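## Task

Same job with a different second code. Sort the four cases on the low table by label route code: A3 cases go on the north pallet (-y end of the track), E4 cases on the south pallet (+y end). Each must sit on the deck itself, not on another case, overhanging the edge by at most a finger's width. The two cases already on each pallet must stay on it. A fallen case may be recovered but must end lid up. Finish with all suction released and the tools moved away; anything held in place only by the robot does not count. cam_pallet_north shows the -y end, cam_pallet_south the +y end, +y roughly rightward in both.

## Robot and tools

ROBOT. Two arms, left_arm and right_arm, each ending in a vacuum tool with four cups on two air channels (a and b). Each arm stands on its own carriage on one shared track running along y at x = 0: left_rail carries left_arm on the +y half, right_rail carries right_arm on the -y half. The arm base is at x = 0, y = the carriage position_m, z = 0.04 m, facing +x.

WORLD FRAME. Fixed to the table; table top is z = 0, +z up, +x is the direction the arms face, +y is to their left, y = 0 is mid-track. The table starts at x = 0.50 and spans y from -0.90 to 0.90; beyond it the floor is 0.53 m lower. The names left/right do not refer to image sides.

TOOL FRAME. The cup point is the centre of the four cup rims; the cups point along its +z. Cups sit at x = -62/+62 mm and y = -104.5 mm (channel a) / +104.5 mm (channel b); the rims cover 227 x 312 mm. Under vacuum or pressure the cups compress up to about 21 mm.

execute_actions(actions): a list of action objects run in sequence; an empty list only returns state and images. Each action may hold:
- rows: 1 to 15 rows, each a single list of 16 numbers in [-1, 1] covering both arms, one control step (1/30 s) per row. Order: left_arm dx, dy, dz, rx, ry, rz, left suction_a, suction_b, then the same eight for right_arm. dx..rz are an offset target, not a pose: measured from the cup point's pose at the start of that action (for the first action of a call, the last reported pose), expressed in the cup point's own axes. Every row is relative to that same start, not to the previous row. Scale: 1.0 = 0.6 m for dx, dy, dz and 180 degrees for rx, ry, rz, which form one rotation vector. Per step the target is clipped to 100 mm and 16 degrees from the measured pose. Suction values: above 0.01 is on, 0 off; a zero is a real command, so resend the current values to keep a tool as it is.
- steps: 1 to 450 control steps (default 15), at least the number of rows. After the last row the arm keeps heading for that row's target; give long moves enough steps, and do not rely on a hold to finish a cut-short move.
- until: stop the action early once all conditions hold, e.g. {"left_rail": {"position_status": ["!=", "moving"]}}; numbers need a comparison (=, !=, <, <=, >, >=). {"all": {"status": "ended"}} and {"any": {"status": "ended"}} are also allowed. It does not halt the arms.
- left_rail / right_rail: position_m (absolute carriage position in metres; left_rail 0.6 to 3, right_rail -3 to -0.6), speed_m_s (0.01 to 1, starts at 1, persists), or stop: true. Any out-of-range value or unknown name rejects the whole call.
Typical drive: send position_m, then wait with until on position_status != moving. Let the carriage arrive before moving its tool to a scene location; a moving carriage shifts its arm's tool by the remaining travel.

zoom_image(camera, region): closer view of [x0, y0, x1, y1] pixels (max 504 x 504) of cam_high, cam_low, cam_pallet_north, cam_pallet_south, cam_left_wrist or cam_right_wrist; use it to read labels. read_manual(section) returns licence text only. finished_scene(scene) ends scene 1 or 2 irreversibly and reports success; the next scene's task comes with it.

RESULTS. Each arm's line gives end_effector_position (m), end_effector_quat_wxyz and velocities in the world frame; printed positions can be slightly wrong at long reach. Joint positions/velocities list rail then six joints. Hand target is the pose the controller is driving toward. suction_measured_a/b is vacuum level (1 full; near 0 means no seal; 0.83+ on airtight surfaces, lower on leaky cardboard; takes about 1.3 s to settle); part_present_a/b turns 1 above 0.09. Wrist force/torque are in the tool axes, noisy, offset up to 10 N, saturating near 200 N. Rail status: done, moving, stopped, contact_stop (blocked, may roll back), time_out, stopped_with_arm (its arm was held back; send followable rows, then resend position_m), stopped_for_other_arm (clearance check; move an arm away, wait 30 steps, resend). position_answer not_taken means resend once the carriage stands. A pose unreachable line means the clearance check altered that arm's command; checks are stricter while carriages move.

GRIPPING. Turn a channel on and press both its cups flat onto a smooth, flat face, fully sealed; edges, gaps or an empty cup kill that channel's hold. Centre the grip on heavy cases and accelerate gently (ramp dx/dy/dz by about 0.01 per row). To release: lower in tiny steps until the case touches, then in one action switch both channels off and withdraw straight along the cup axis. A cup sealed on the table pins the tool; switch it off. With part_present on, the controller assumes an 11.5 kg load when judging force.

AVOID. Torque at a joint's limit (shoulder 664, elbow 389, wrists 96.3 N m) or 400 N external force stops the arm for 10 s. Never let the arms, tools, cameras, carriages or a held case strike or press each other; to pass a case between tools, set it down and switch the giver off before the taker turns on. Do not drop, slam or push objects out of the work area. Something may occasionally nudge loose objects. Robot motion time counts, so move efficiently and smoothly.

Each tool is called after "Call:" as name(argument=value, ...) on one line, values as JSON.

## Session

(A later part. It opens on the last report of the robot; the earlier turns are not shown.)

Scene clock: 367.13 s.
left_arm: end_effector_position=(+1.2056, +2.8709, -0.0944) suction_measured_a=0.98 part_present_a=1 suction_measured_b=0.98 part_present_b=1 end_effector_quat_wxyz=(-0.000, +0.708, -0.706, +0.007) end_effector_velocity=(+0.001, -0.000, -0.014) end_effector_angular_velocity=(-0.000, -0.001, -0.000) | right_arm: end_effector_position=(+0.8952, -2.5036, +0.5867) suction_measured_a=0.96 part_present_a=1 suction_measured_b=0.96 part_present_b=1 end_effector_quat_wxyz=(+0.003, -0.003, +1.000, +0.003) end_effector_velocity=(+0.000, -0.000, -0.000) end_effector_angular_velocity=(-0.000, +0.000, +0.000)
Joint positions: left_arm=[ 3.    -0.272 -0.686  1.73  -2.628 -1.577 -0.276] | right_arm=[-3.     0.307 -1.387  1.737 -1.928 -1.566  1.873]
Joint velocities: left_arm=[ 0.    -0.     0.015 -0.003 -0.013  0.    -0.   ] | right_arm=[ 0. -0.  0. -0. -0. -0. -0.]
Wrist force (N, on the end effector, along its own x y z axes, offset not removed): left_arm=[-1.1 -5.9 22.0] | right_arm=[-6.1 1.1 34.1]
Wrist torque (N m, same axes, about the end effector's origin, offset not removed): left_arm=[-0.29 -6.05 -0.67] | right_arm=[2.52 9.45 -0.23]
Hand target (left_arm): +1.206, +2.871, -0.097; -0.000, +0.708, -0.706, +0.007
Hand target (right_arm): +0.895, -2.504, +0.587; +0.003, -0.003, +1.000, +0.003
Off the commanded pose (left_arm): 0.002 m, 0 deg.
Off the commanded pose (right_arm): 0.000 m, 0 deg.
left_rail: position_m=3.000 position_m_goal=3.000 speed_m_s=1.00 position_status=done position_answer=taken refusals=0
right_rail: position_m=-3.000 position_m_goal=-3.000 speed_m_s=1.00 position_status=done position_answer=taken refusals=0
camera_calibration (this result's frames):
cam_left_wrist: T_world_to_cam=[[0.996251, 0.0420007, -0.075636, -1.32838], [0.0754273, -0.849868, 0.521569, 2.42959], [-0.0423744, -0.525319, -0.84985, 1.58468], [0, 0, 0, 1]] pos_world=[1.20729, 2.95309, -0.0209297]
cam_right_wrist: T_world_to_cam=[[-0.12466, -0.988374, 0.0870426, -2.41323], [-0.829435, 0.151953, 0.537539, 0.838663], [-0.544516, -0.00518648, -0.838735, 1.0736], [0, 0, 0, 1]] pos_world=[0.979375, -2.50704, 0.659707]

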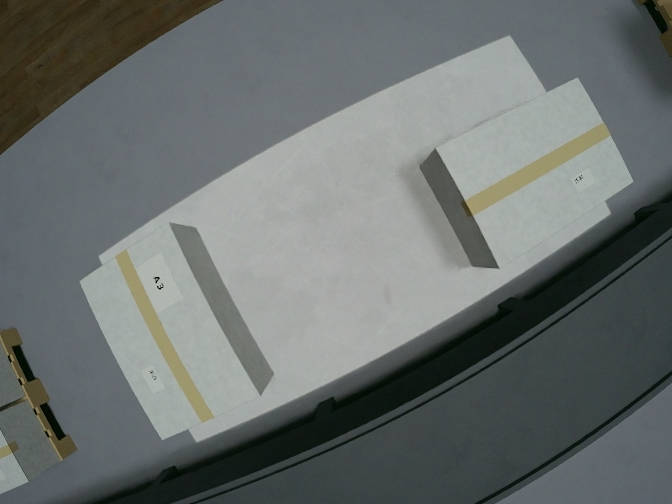

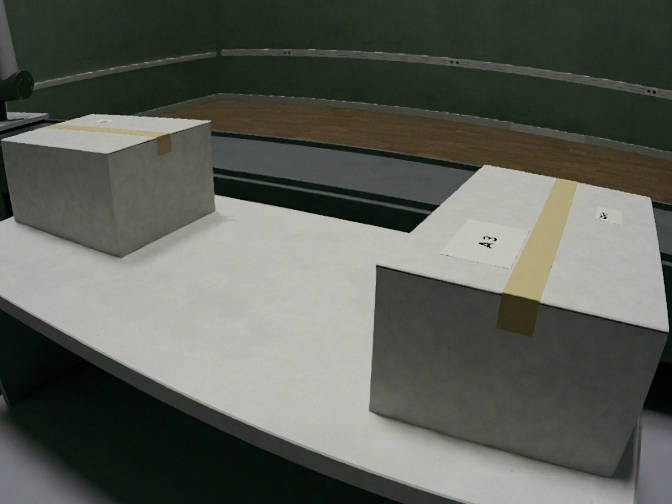

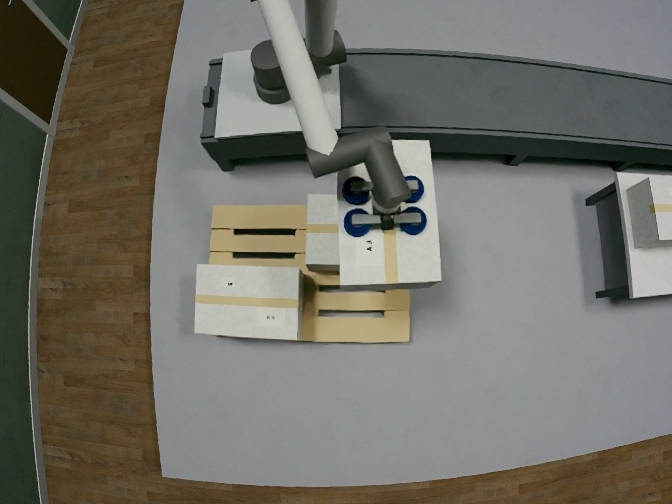

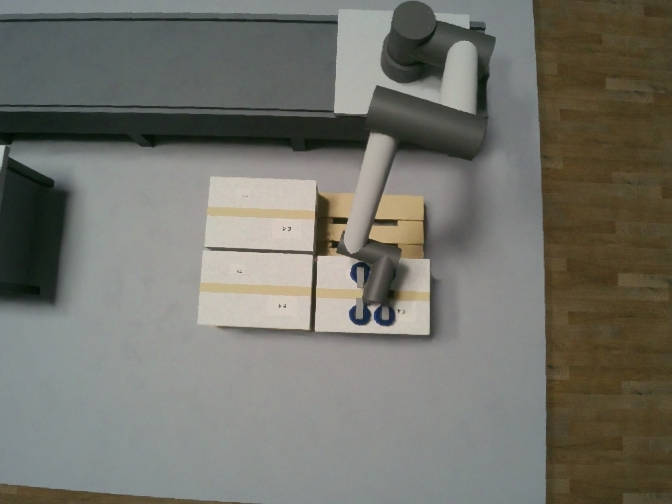

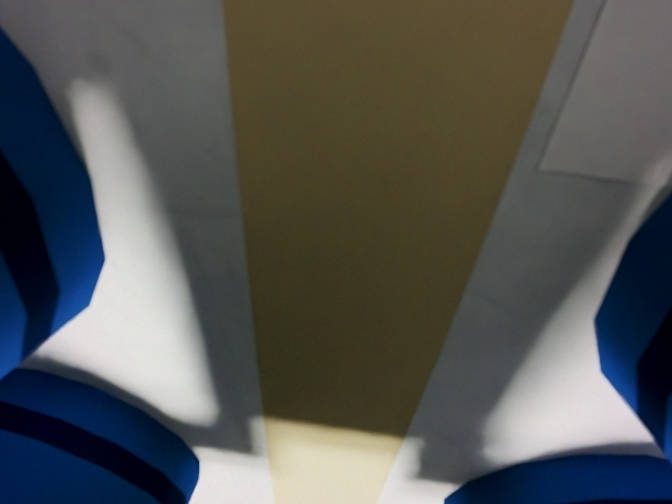

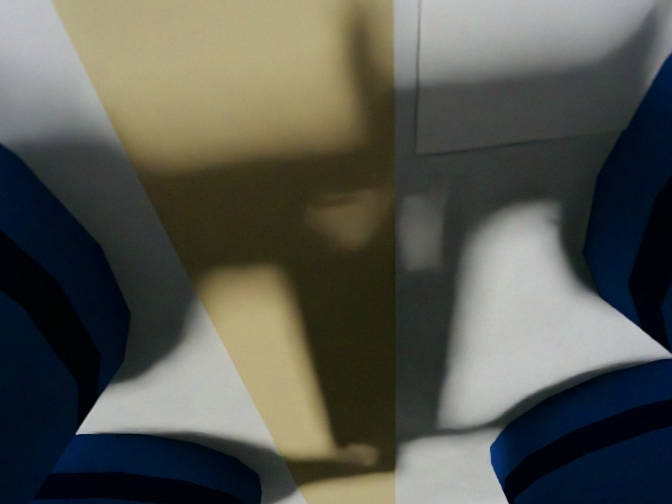

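Call:
execute_actions(actions=[])

Scene clock: 367.90 s.
left_arm: end_effector_position=(+1.2056, +2.8709, -0.0967) suction_measured_a=0.98 part_present_a=1 suction_measured_b=0.98 part_present_b=1 end_effector_quat_wxyz=(-0.000, +0.708, -0.706, +0.007) end_effector_velocity=(+0.000, -0.000, -0.000) end_effector_angular_velocity=(+0.000, +0.000, -0.000) | right_arm: end_effector_position=(+0.8952, -2.5036, +0.5867) suction_measured_a=0.96 part_present_a=1 suction_measured_b=0.96 part_present_b=1 end_effector_quat_wxyz=(+0.003, -0.003, +1.000, +0.003) end_effector_velocity=(-0.000, +0.000, +0.000) end_effector_angular_velocity=(+0.000, +0.000, +0.000)
Joint positions: left_arm=[ 3.    -0.272 -0.683  1.73  -2.63  -1.577 -0.276] | right_arm=[-3.     0.307 -1.387  1.737 -1.928 -1.566  1.873]
Joint velocities: left_arm=[ 0. -0.  0. -0. -0.  0. -0.] | right_arm=[ 0. -0. -0.  0.  0.  0. -0.]
Wrist force (N, on the end effector, along its own x y z axes, offset not removed): left_arm=[0.1 -2.2 24.9] | right_arm=[-3.9 0.3 36.2]
Wrist torque (N m, same axes, about the end effector's origin, offset not removed): left_arm=[-0.39 -6.25 -0.53] | right_arm=[2.42 9.12 -0.19]
Hand target (left_arm): +1.206, +2.871, -0.097; -0.000, +0.708, -0.706, +0.007
Hand target (right_arm): +0.895, -2.504, +0.587; +0.003, -0.003, +1.000, +0.003
Off the commanded pose (left_arm): 0.000 m, 0 deg.
Off the commanded pose (right_arm): 0.000 m, 0 deg.
left_rail: position_m=3.000 position_m_goal=3.000 speed_m_s=1.00 position_status=done position_answer=taken refusals=0
right_rail: position_m=-3.000 position_m_goal=-3.000 speed_m_s=1.00 position_status=done position_answer=taken refusals=0
camera_calibration (this result's frames):
cam_left_wrist: T_world_to_cam=[[0.996244, 0.0420008, -0.0757256, -1.32854], [0.0754732, -0.849882, 0.521541, 2.4308], [-0.0424526, -0.525297, -0.849859, 1.58269], [0, 0, 0, 1]] pos_world=[1.20728, 2.95308, -0.0233008]
cam_right_wrist: T_world_to_cam=[[-0.12466, -0.988374, 0.0870428, -2.41323], [-0.829435, 0.151953, 0.537538, 0.838663], [-0.544515, -0.00518665, -0.838735, 1.0736], [0, 0, 0, 1]] pos_world=[0.979375, -2.50704, 0.659707]

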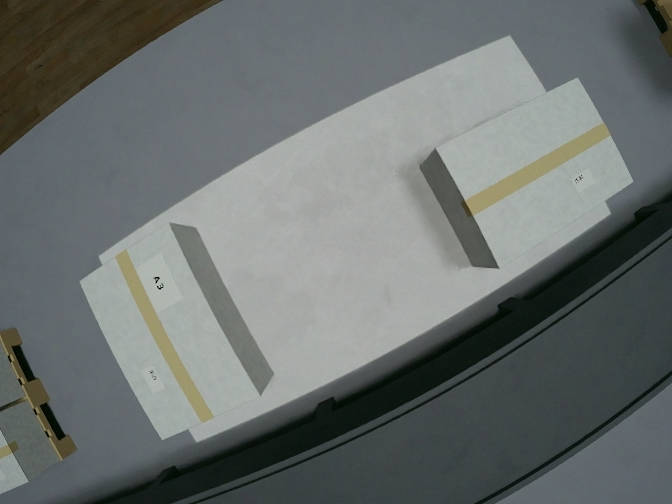

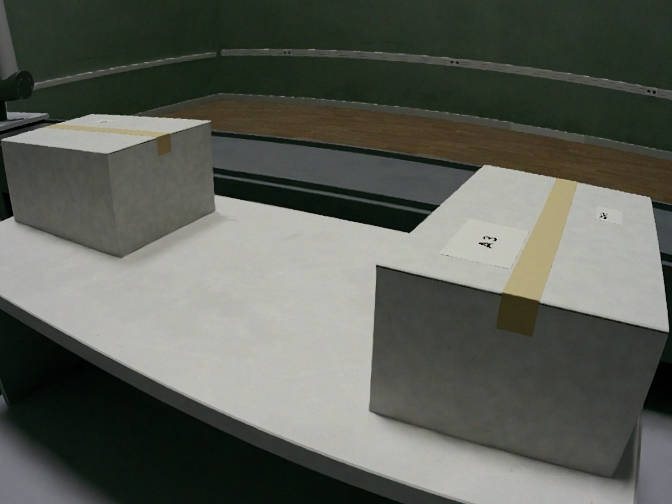

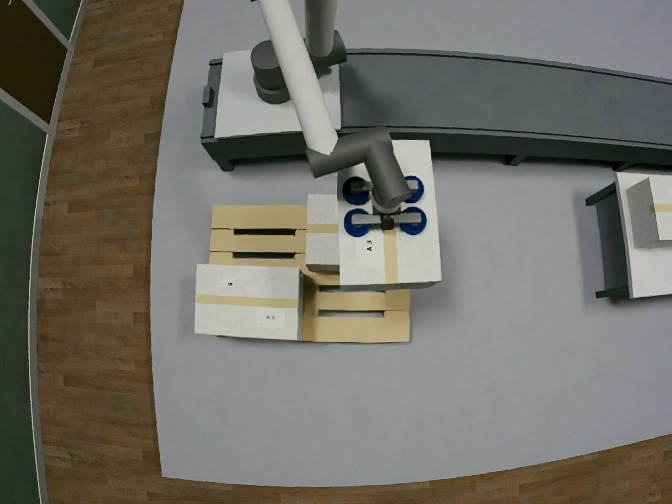

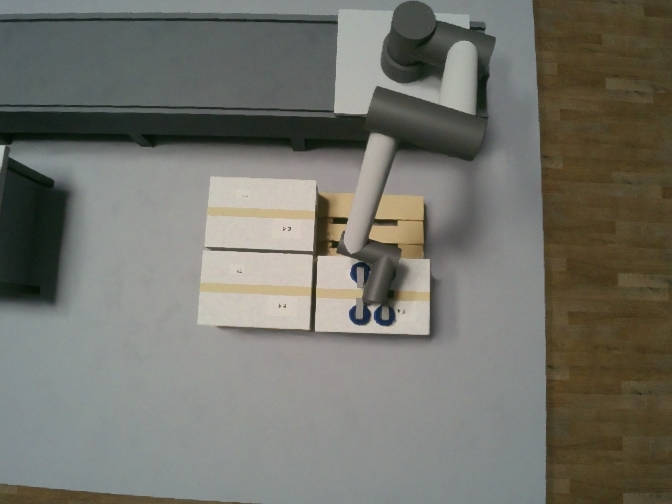

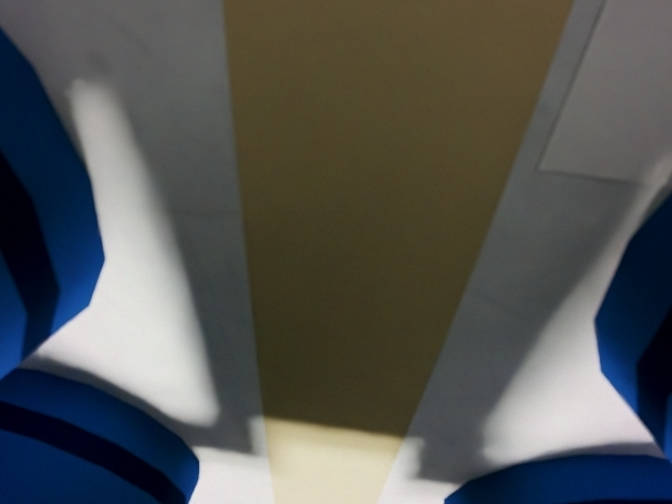

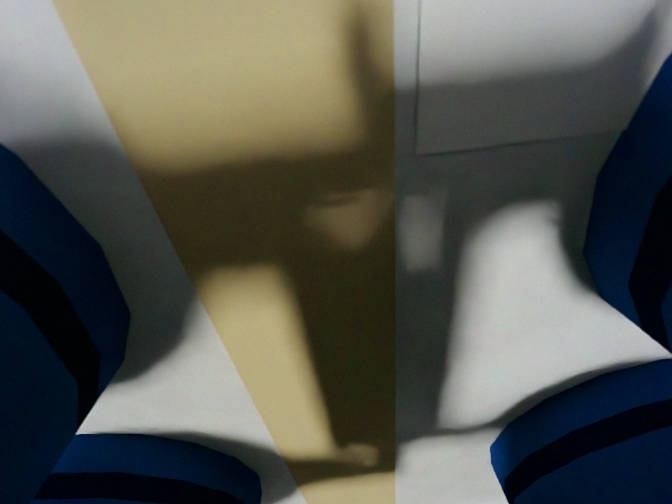

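Call:
execute_actions(actions=[{"rows": [[0,0,0.0025,0,0,0,1,1,0,0,0,0,0,0,1,1],[0,0,0.005,0,0,0,1,1,0,0,0,0,0,0,1,1],[0,0,0.0067,0,0,0,1,1,0,0,0,0,0,0,1,1]], "steps": 3}])

Scene clock: 369.73 s.
left_arm: end_effector_position=(+1.2057, +2.8709, -0.0974) suction_measured_a=0.98 part_present_a=1 suction_measured_b=0.98 part_present_b=1 end_effector_quat_wxyz=(-0.000, +0.708, -0.706, +0.007) end_effector_velocity=(+0.001, -0.000, -0.016) end_effector_angular_velocity=(-0.000, -0.001, -0.000) | right_arm: end_effector_position=(+0.8952, -2.5036, +0.5867) suction_measured_a=0.96 part_present_a=1 suction_measured_b=0.96 part_present_b=1 end_effector_quat_wxyz=(+0.003, -0.003, +1.000, +0.003) end_effector_velocity=(+0.000, +0.000, -0.000) end_effector_angular_velocity=(+0.000, +0.000, -0.000)
Joint positions: left_arm=[ 3.    -0.272 -0.683  1.73  -2.63  -1.577 -0.276] | right_arm=[-3.     0.307 -1.387  1.737 -1.928 -1.566  1.873]
Joint velocities: left_arm=[ 0.    -0.     0.016 -0.003 -0.015 -0.    -0.   ] | right_arm=[ 0. -0.  0. -0. -0.  0.  0.]
Wrist force (N, on the end effector, along its own x y z axes, offset not removed): left_arm=[-1.9 -2.0 21.2] | right_arm=[-4.8 2.1 32.6]
Wrist torque (N m, same axes, about the end effector's origin, offset not removed): left_arm=[0.11 -5.70 -0.58] | right_arm=[2.68 9.30 -0.20]
Hand target (left_arm): +1.206, +2.871, -0.101; -0.000, +0.708, -0.706, +0.007
Hand target (right_arm): +0.895, -2.504, +0.587; +0.003, -0.003, +1.000, +0.003
Off the commanded pose (left_arm): 0.003 m, 0 deg.
Off the commanded pose (right_arm): 0.000 m, 0 deg.
left_rail: position_m=3.000 position_m_goal=3.000 speed_m_s=1.00 position_status=done position_answer=taken refusals=0
right_rail: position_m=-3.000 position_m_goal=-3.000 speed_m_s=1.00 position_status=done position_answer=taken refusals=0
camera_calibration (this result's frames):
cam_left_wrist: T_world_to_cam=[[0.99625, 0.0420014, -0.0756377, -1.32863], [0.0754288, -0.849868, 0.521569, 2.43113], [-0.0423755, -0.525319, -0.84985, 1.58212], [0, 0, 0, 1]] pos_world=[1.20732, 2.95306, -0.0239308]
cam_right_wrist: T_world_to_cam=[[-0.124661, -0.988374, 0.0870426, -2.41323], [-0.829435, 0.151953, 0.537538, 0.838664], [-0.544515, -0.00518624, -0.838735, 1.0736], [0, 0, 0, 1]] pos_world=[0.979375, -2.50704, 0.659707]

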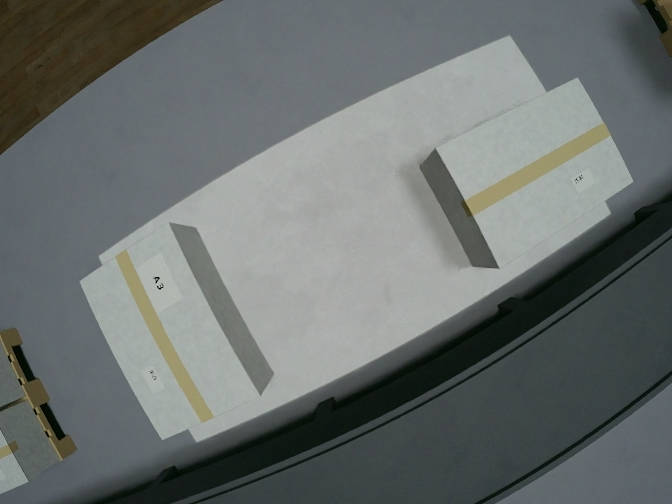

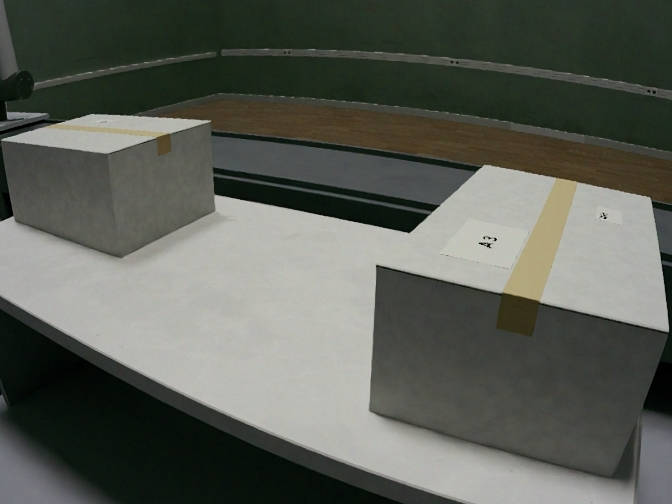

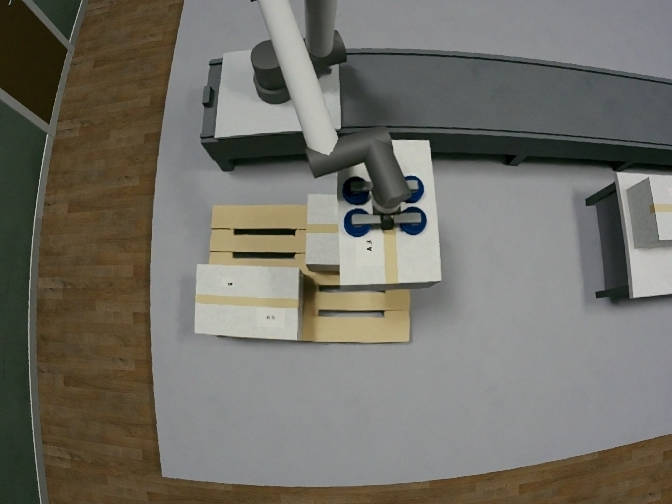

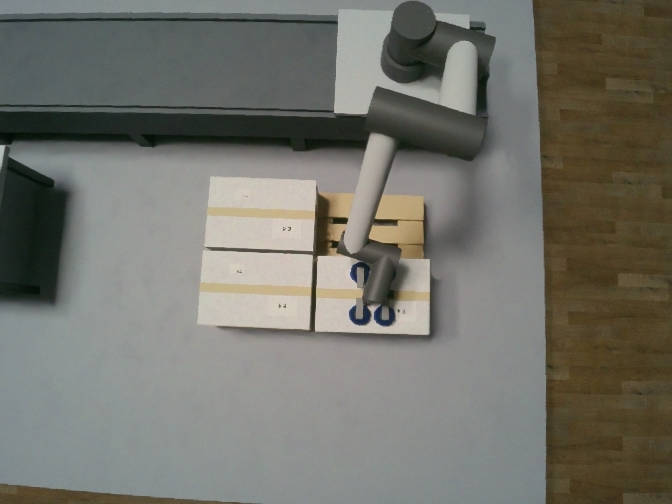

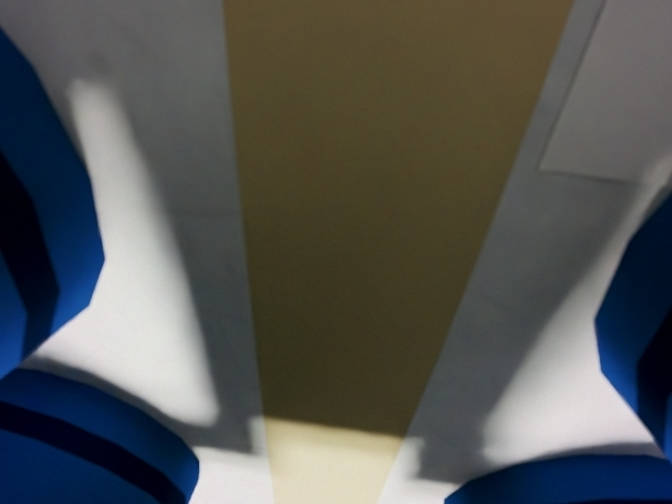

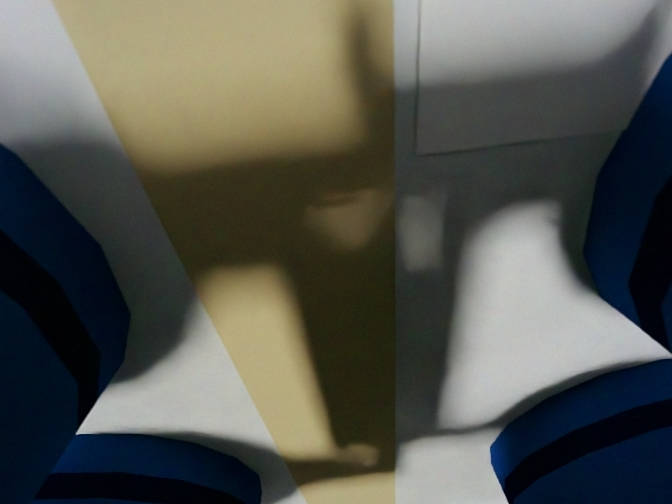

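Call:
execute_actions(actions=[])

Scene clock: 372.00 s.
left_arm: end_effector_position=(+1.2056, +2.8709, -0.1008) suction_measured_a=0.98 part_present_a=1 suction_measured_b=0.98 part_present_b=1 end_effector_quat_wxyz=(-0.000, +0.708, -0.706, +0.007) end_effector_velocity=(+0.000, -0.000, +0.000) end_effector_angular_velocity=(-0.000, -0.000, -0.000) | right_arm: end_effector_position=(+0.8952, -2.5036, +0.5867) suction_measured_a=0.96 part_present_a=1 suction_measured_b=0.96 part_present_b=1 end_effector_quat_wxyz=(+0.003, -0.003, +1.000, +0.003) end_effector_velocity=(-0.000, +0.000, +0.000) end_effector_angular_velocity=(+0.000, -0.000, +0.000)
Joint positions: left_arm=[ 3.    -0.272 -0.679  1.729 -2.633 -1.577 -0.276] | right_arm=[-3.     0.307 -1.387  1.737 -1.928 -1.566  1.873]
Joint velocities: left_arm=[ 0. -0. -0.  0.  0.  0.  0.] | right_arm=[ 0.  0. -0.  0. -0.  0.  0.]
Wrist force (N, on the end effector, along its own x y z axes, offset not removed): left_arm=[-3.1 -2.7 28.0] | right_arm=[-3.9 -0.2 33.7]
Wrist torque (N m, same axes, about the end effector's origin, offset not removed): left_arm=[-0.45 -5.92 -0.64] | right_arm=[2.44 9.14 -0.19]
Hand target (left_arm): +1.206, +2.871, -0.101; -0.000, +0.708, -0.706, +0.007
Hand target (right_arm): +0.895, -2.504, +0.587; +0.003, -0.003, +1.000, +0.003
Off the commanded pose (left_arm): 0.000 m, 0 deg.
Off the commanded pose (right_arm): 0.000 m, 0 deg.
left_rail: position_m=3.000 position_m_goal=3.000 speed_m_s=1.00 position_status=done position_answer=taken refusals=0
right_rail: position_m=-3.000 position_m_goal=-3.000 speed_m_s=1.00 position_status=done position_answer=taken refusals=0
camera_calibration (this result's frames):
cam_left_wrist: T_world_to_cam=[[0.996243, 0.042001, -0.075739, -1.32887], [0.0754803, -0.849883, 0.521537, 2.43286], [-0.0424642, -0.525294, -0.84986, 1.57927], [0, 0, 0, 1]] pos_world=[1.2073, 2.95304, -0.0273124]
cam_right_wrist: T_world_to_cam=[[-0.124661, -0.988374, 0.0870429, -2.41323], [-0.829435, 0.151953, 0.537538, 0.838664], [-0.544515, -0.00518656, -0.838735, 1.0736], [0, 0, 0, 1]] pos_world=[0.979375, -2.50704, 0.659707]

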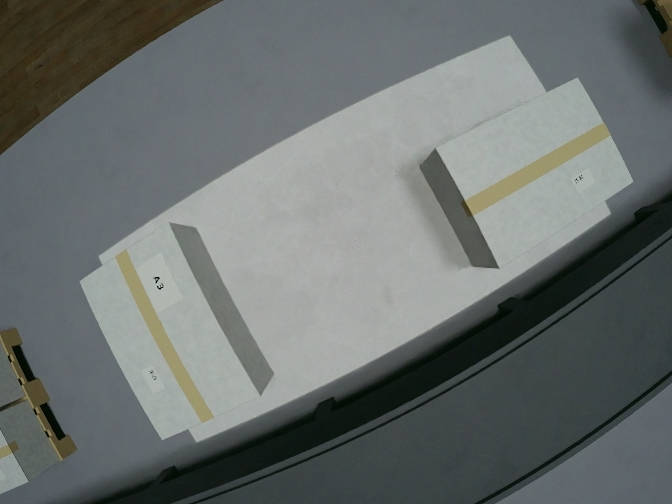

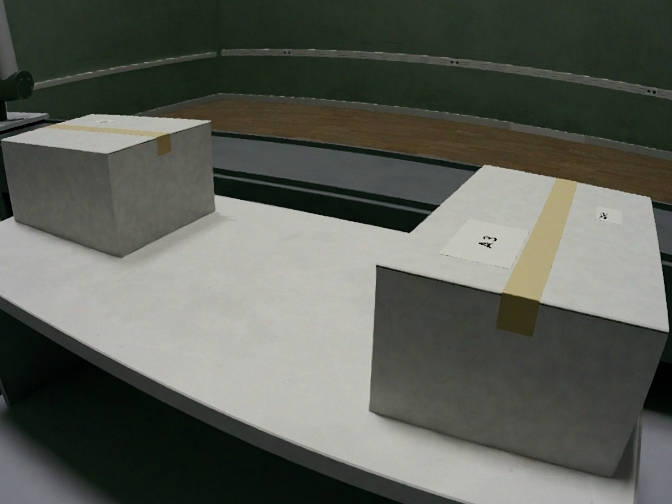

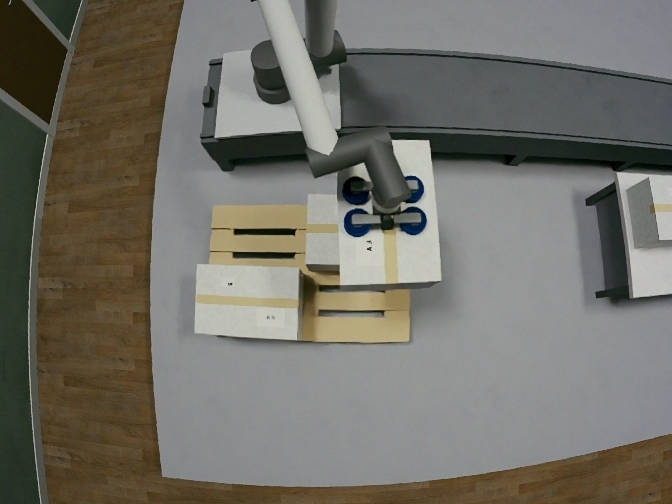

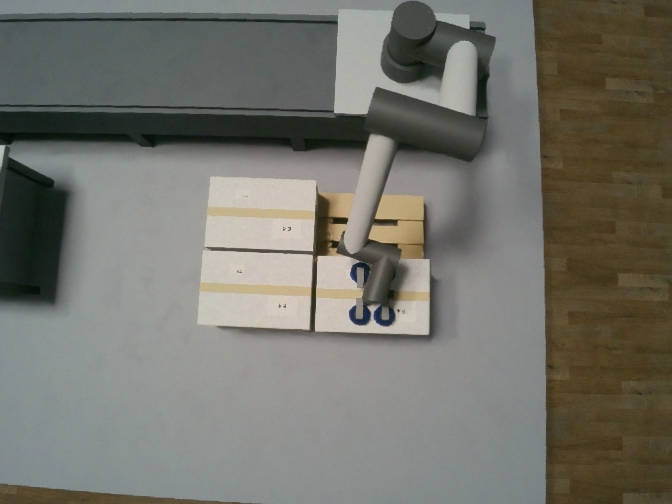

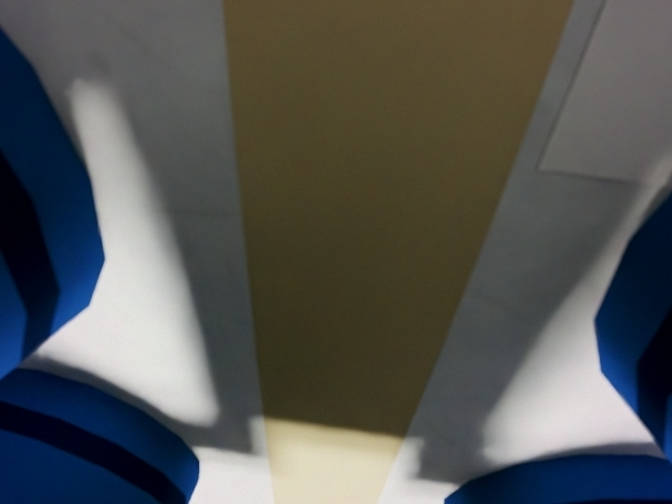

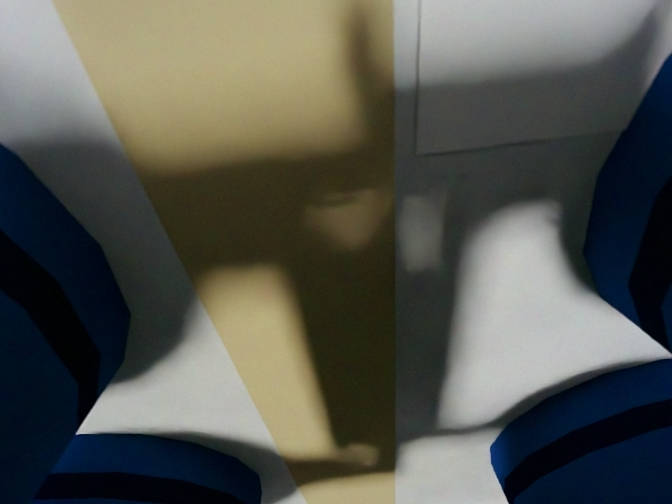

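Call:
execute_actions(actions=[{"rows": [[0,0,0.006,0,0,0,1,1,0,0,0,0,0,0,1,1]], "steps": 1}])

Scene clock: 373.67 s.
left_arm: end_effector_position=(+1.2056, +2.8709, -0.1008) suction_measured_a=0.98 part_present_a=1 suction_measured_b=0.98 part_present_b=1 end_effector_quat_wxyz=(-0.000, +0.708, -0.706, +0.007) end_effector_velocity=(+0.000, -0.000, -0.005) end_effector_angular_velocity=(-0.000, -0.000, +0.000) | right_arm: end_effector_position=(+0.8952, -2.5036, +0.5867) suction_measured_a=0.96 part_present_a=1 suction_measured_b=0.96 part_present_b=1 end_effector_quat_wxyz=(+0.003, -0.003, +1.000, +0.003) end_effector_velocity=(-0.000, +0.000, +0.000) end_effector_angular_velocity=(+0.000, -0.000, +0.000)
Joint positions: left_arm=[ 3.    -0.272 -0.679  1.729 -2.633 -1.577 -0.276] | right_arm=[-3.     0.307 -1.387  1.737 -1.928 -1.566  1.873]
Joint velocities: left_arm=[ 0.     0.     0.005 -0.001 -0.004 -0.    -0.   ] | right_arm=[ 0.  0. -0.  0.  0.  0. -0.]
Wrist force (N, on the end effector, along its own x y z axes, offset not removed): left_arm=[-3.4 -3.1 26.8] | right_arm=[-4.3 4.2 35.9]
Wrist torque (N m, same axes, about the end effector's origin, offset not removed): left_arm=[-0.59 -5.86 -0.71] | right_arm=[2.95 9.17 -0.27]
Hand target (left_arm): +1.206, +2.871, -0.104; -0.000, +0.708, -0.706, +0.007
Hand target (right_arm): +0.895, -2.504, +0.587; +0.003, -0.003, +1.000, +0.003
Off the commanded pose (left_arm): 0.004 m, 0 deg.
Off the commanded pose (right_arm): 0.000 m, 0 deg.
left_rail: position_m=3.000 position_m_goal=3.000 speed_m_s=1.00 position_status=done position_answer=taken refusals=0
right_rail: position_m=-3.000 position_m_goal=-3.000 speed_m_s=1.00 position_status=done position_answer=taken refusals=0
camera_calibration (this result's frames):
cam_left_wrist: T_world_to_cam=[[0.996243, 0.0420009, -0.0757413, -1.32887], [0.0754813, -0.849884, 0.521536, 2.43288], [-0.0424663, -0.525294, -0.849861, 1.57924], [0, 0, 0, 1]] pos_world=[1.2073, 2.95304, -0.0273474]
cam_right_wrist: T_world_to_cam=[[-0.12466, -0.988374, 0.087043, -2.41323], [-0.829435, 0.151953, 0.537538, 0.838664], [-0.544515, -0.00518676, -0.838735, 1.0736], [0, 0, 0, 1]] pos_world=[0.979375, -2.50704, 0.659707]

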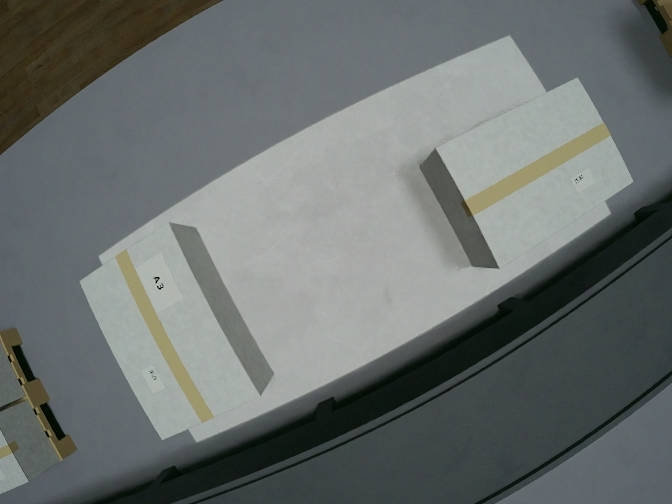

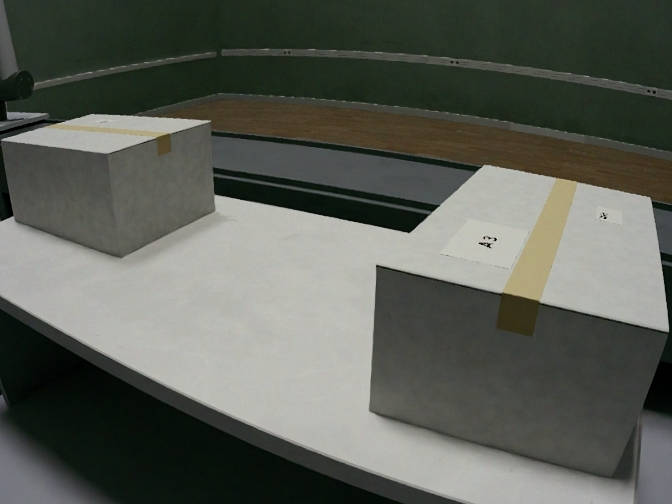

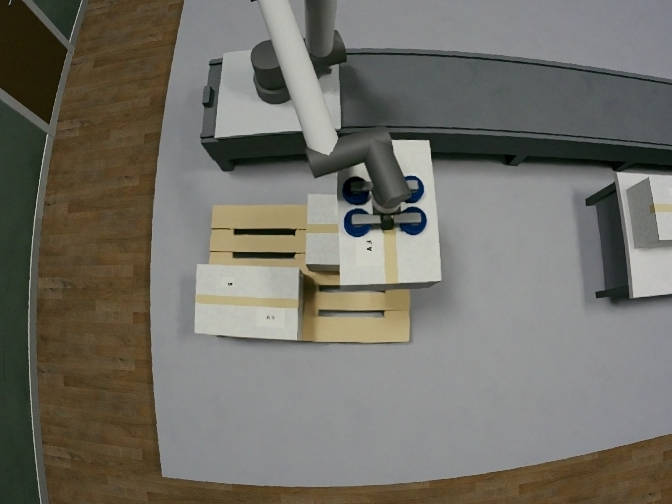

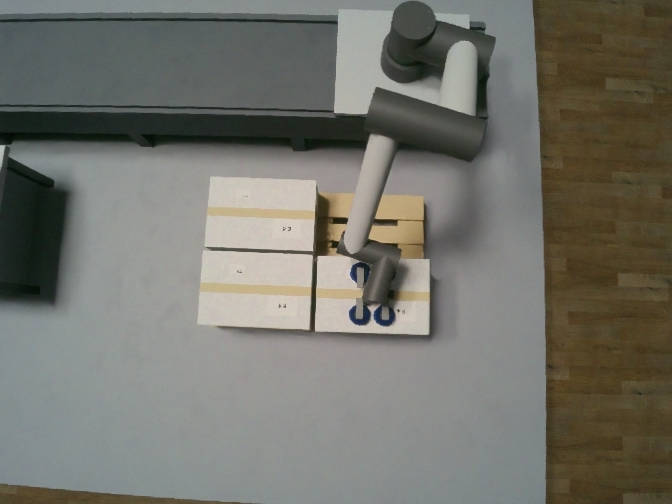

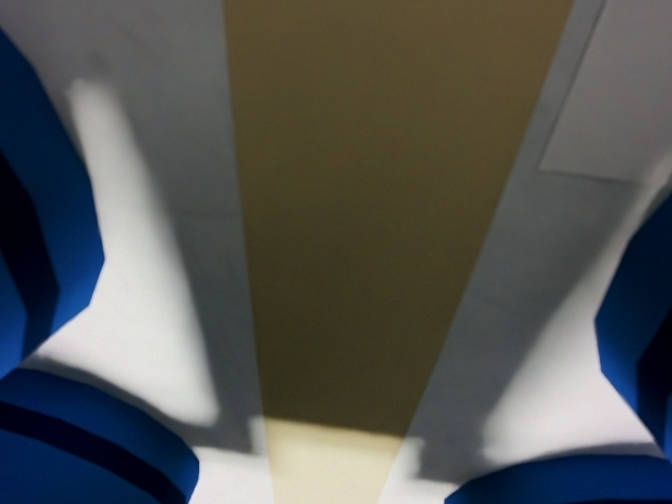

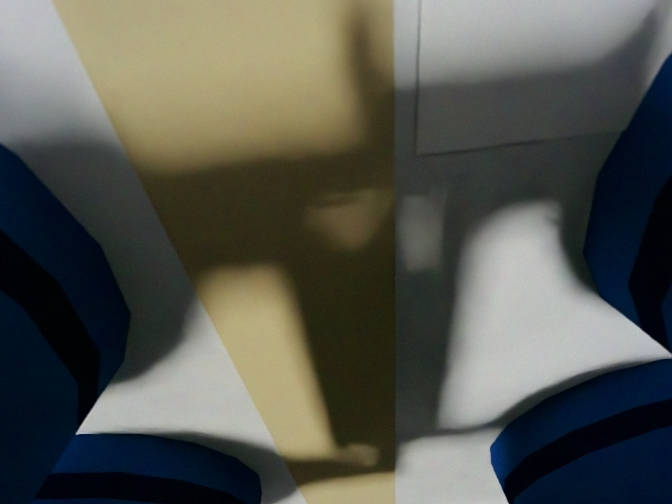

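Call:
execute_actions(actions=[])

Scene clock: 374.50 s.
left_arm: end_effector_position=(+1.2057, +2.8708, -0.1043) suction_measured_a=0.98 part_present_a=1 suction_measured_b=0.98 part_present_b=1 end_effector_quat_wxyz=(-0.000, +0.708, -0.706, +0.007) end_effector_velocity=(-0.000, +0.000, -0.000) end_effector_angular_velocity=(+0.000, +0.000, +0.000) | right_arm: end_effector_position=(+0.8952, -2.5036, +0.5867) suction_measured_a=0.96 part_present_a=1 suction_measured_b=0.96 part_present_b=1 end_effector_quat_wxyz=(+0.003, -0.003, +1.000, +0.003) end_effector_velocity=(-0.000, -0.000, +0.000) end_effector_angular_velocity=(-0.000, -0.000, -0.000)
Joint positions: left_arm=[ 3.    -0.272 -0.675  1.729 -2.636 -1.577 -0.276] | right_arm=[-3.     0.307 -1.387  1.737 -1.928 -1.566  1.873]
Joint velocities: left_arm=[ 0. -0.  0.  0. -0.  0. -0.] | right_arm=[ 0.  0. -0.  0. -0. -0.  0.]
Wrist force (N, on the end effector, along its own x y z axes, offset not removed): left_arm=[5.9 -2.4 -11.5] | right_arm=[-5.5 4.3 37.3]
Wrist torque (N m, same axes, about the end effector's origin, offset not removed): left_arm=[-8.22 -12.78 -3.51] | right_arm=[3.02 9.35 -0.24]
Hand target (left_arm): +1.206, +2.871, -0.104; -0.000, +0.708, -0.706, +0.007
Hand target (right_arm): +0.895, -2.504, +0.587; +0.003, -0.003, +1.000, +0.003
Off the commanded pose (left_arm): 0.000 m, 0 deg.
Off the commanded pose (right_arm): 0.000 m, 0 deg.
left_rail: position_m=3.000 position_m_goal=3.000 speed_m_s=1.00 position_status=done position_answer=taken refusals=0
right_rail: position_m=-3.000 position_m_goal=-3.000 speed_m_s=1.00 position_status=done position_answer=taken refusals=0
camera_calibration (this result's frames):
cam_left_wrist: T_world_to_cam=[[0.996247, 0.0420409, -0.0756627, -1.32931], [0.0754737, -0.849887, 0.521532, 2.43465], [-0.0423791, -0.525285, -0.849871, 1.57614], [0, 0, 0, 1]] pos_world=[1.20736, 2.95299, -0.0308095]
cam_right_wrist: T_world_to_cam=[[-0.124661, -0.988374, 0.0870429, -2.41323], [-0.829435, 0.151953, 0.537538, 0.838664], [-0.544516, -0.00518655, -0.838735, 1.0736], [0, 0, 0, 1]] pos_world=[0.979375, -2.50704, 0.659707]

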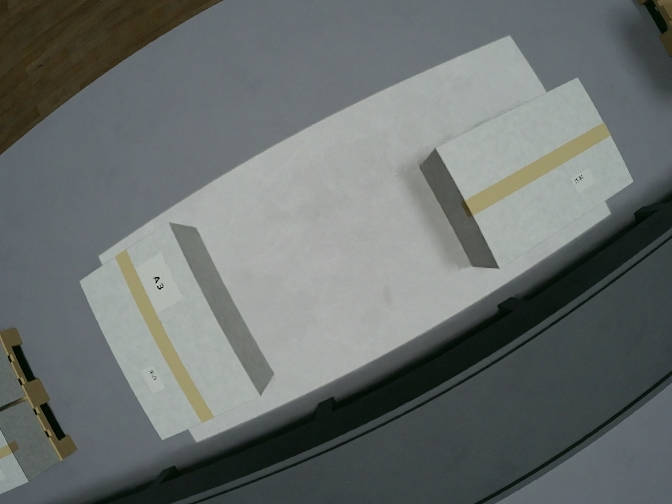

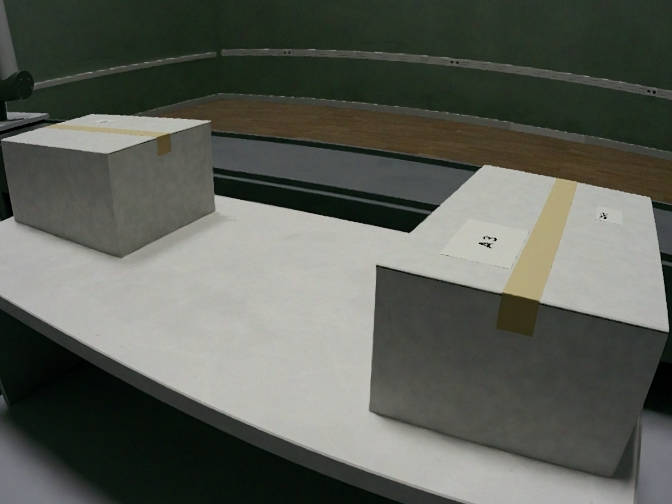

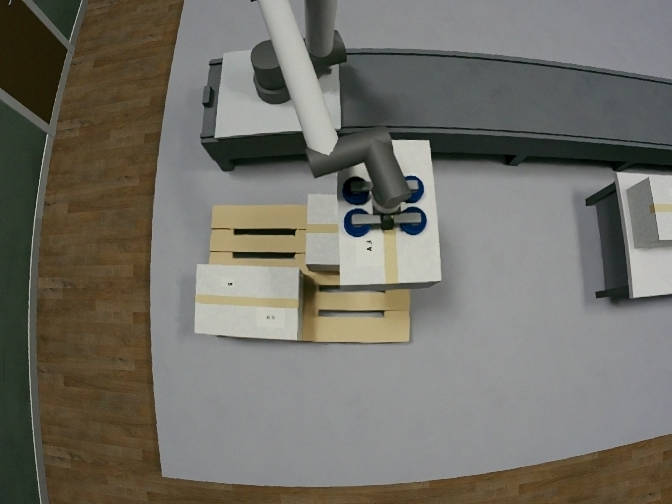

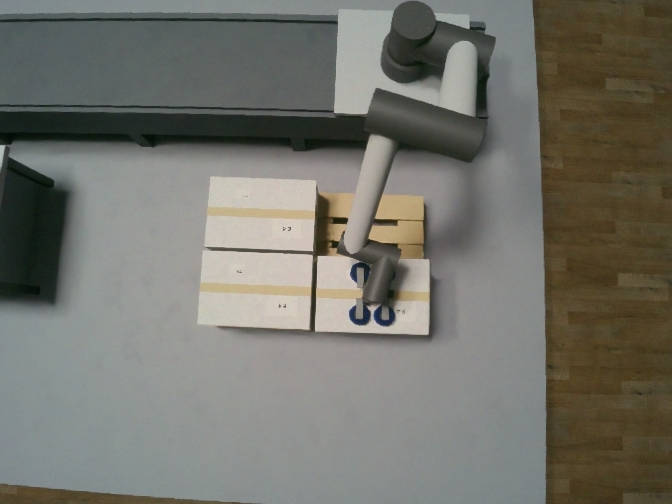

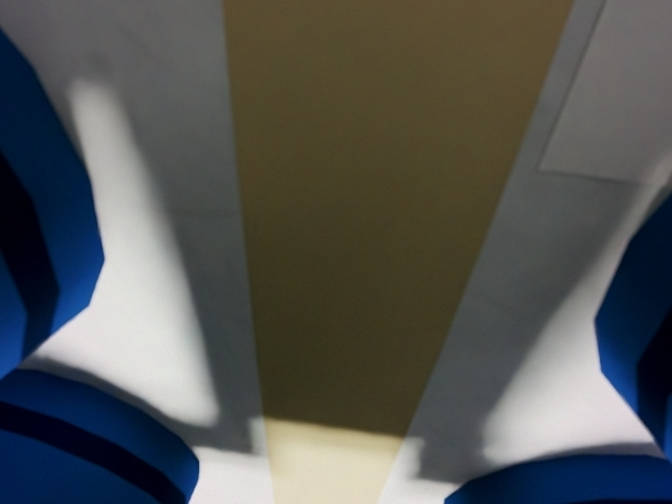

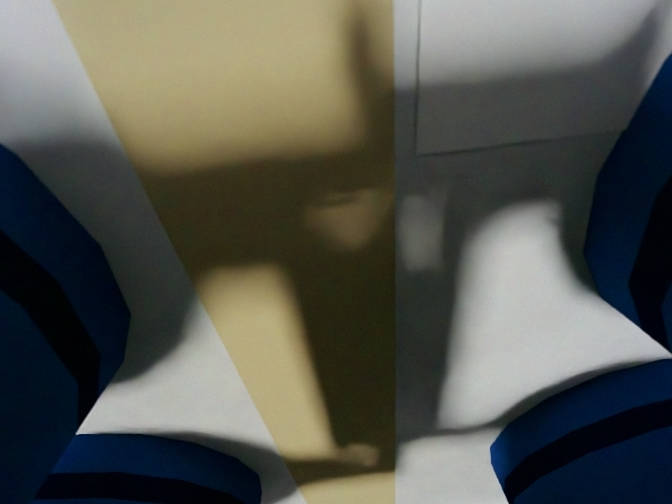

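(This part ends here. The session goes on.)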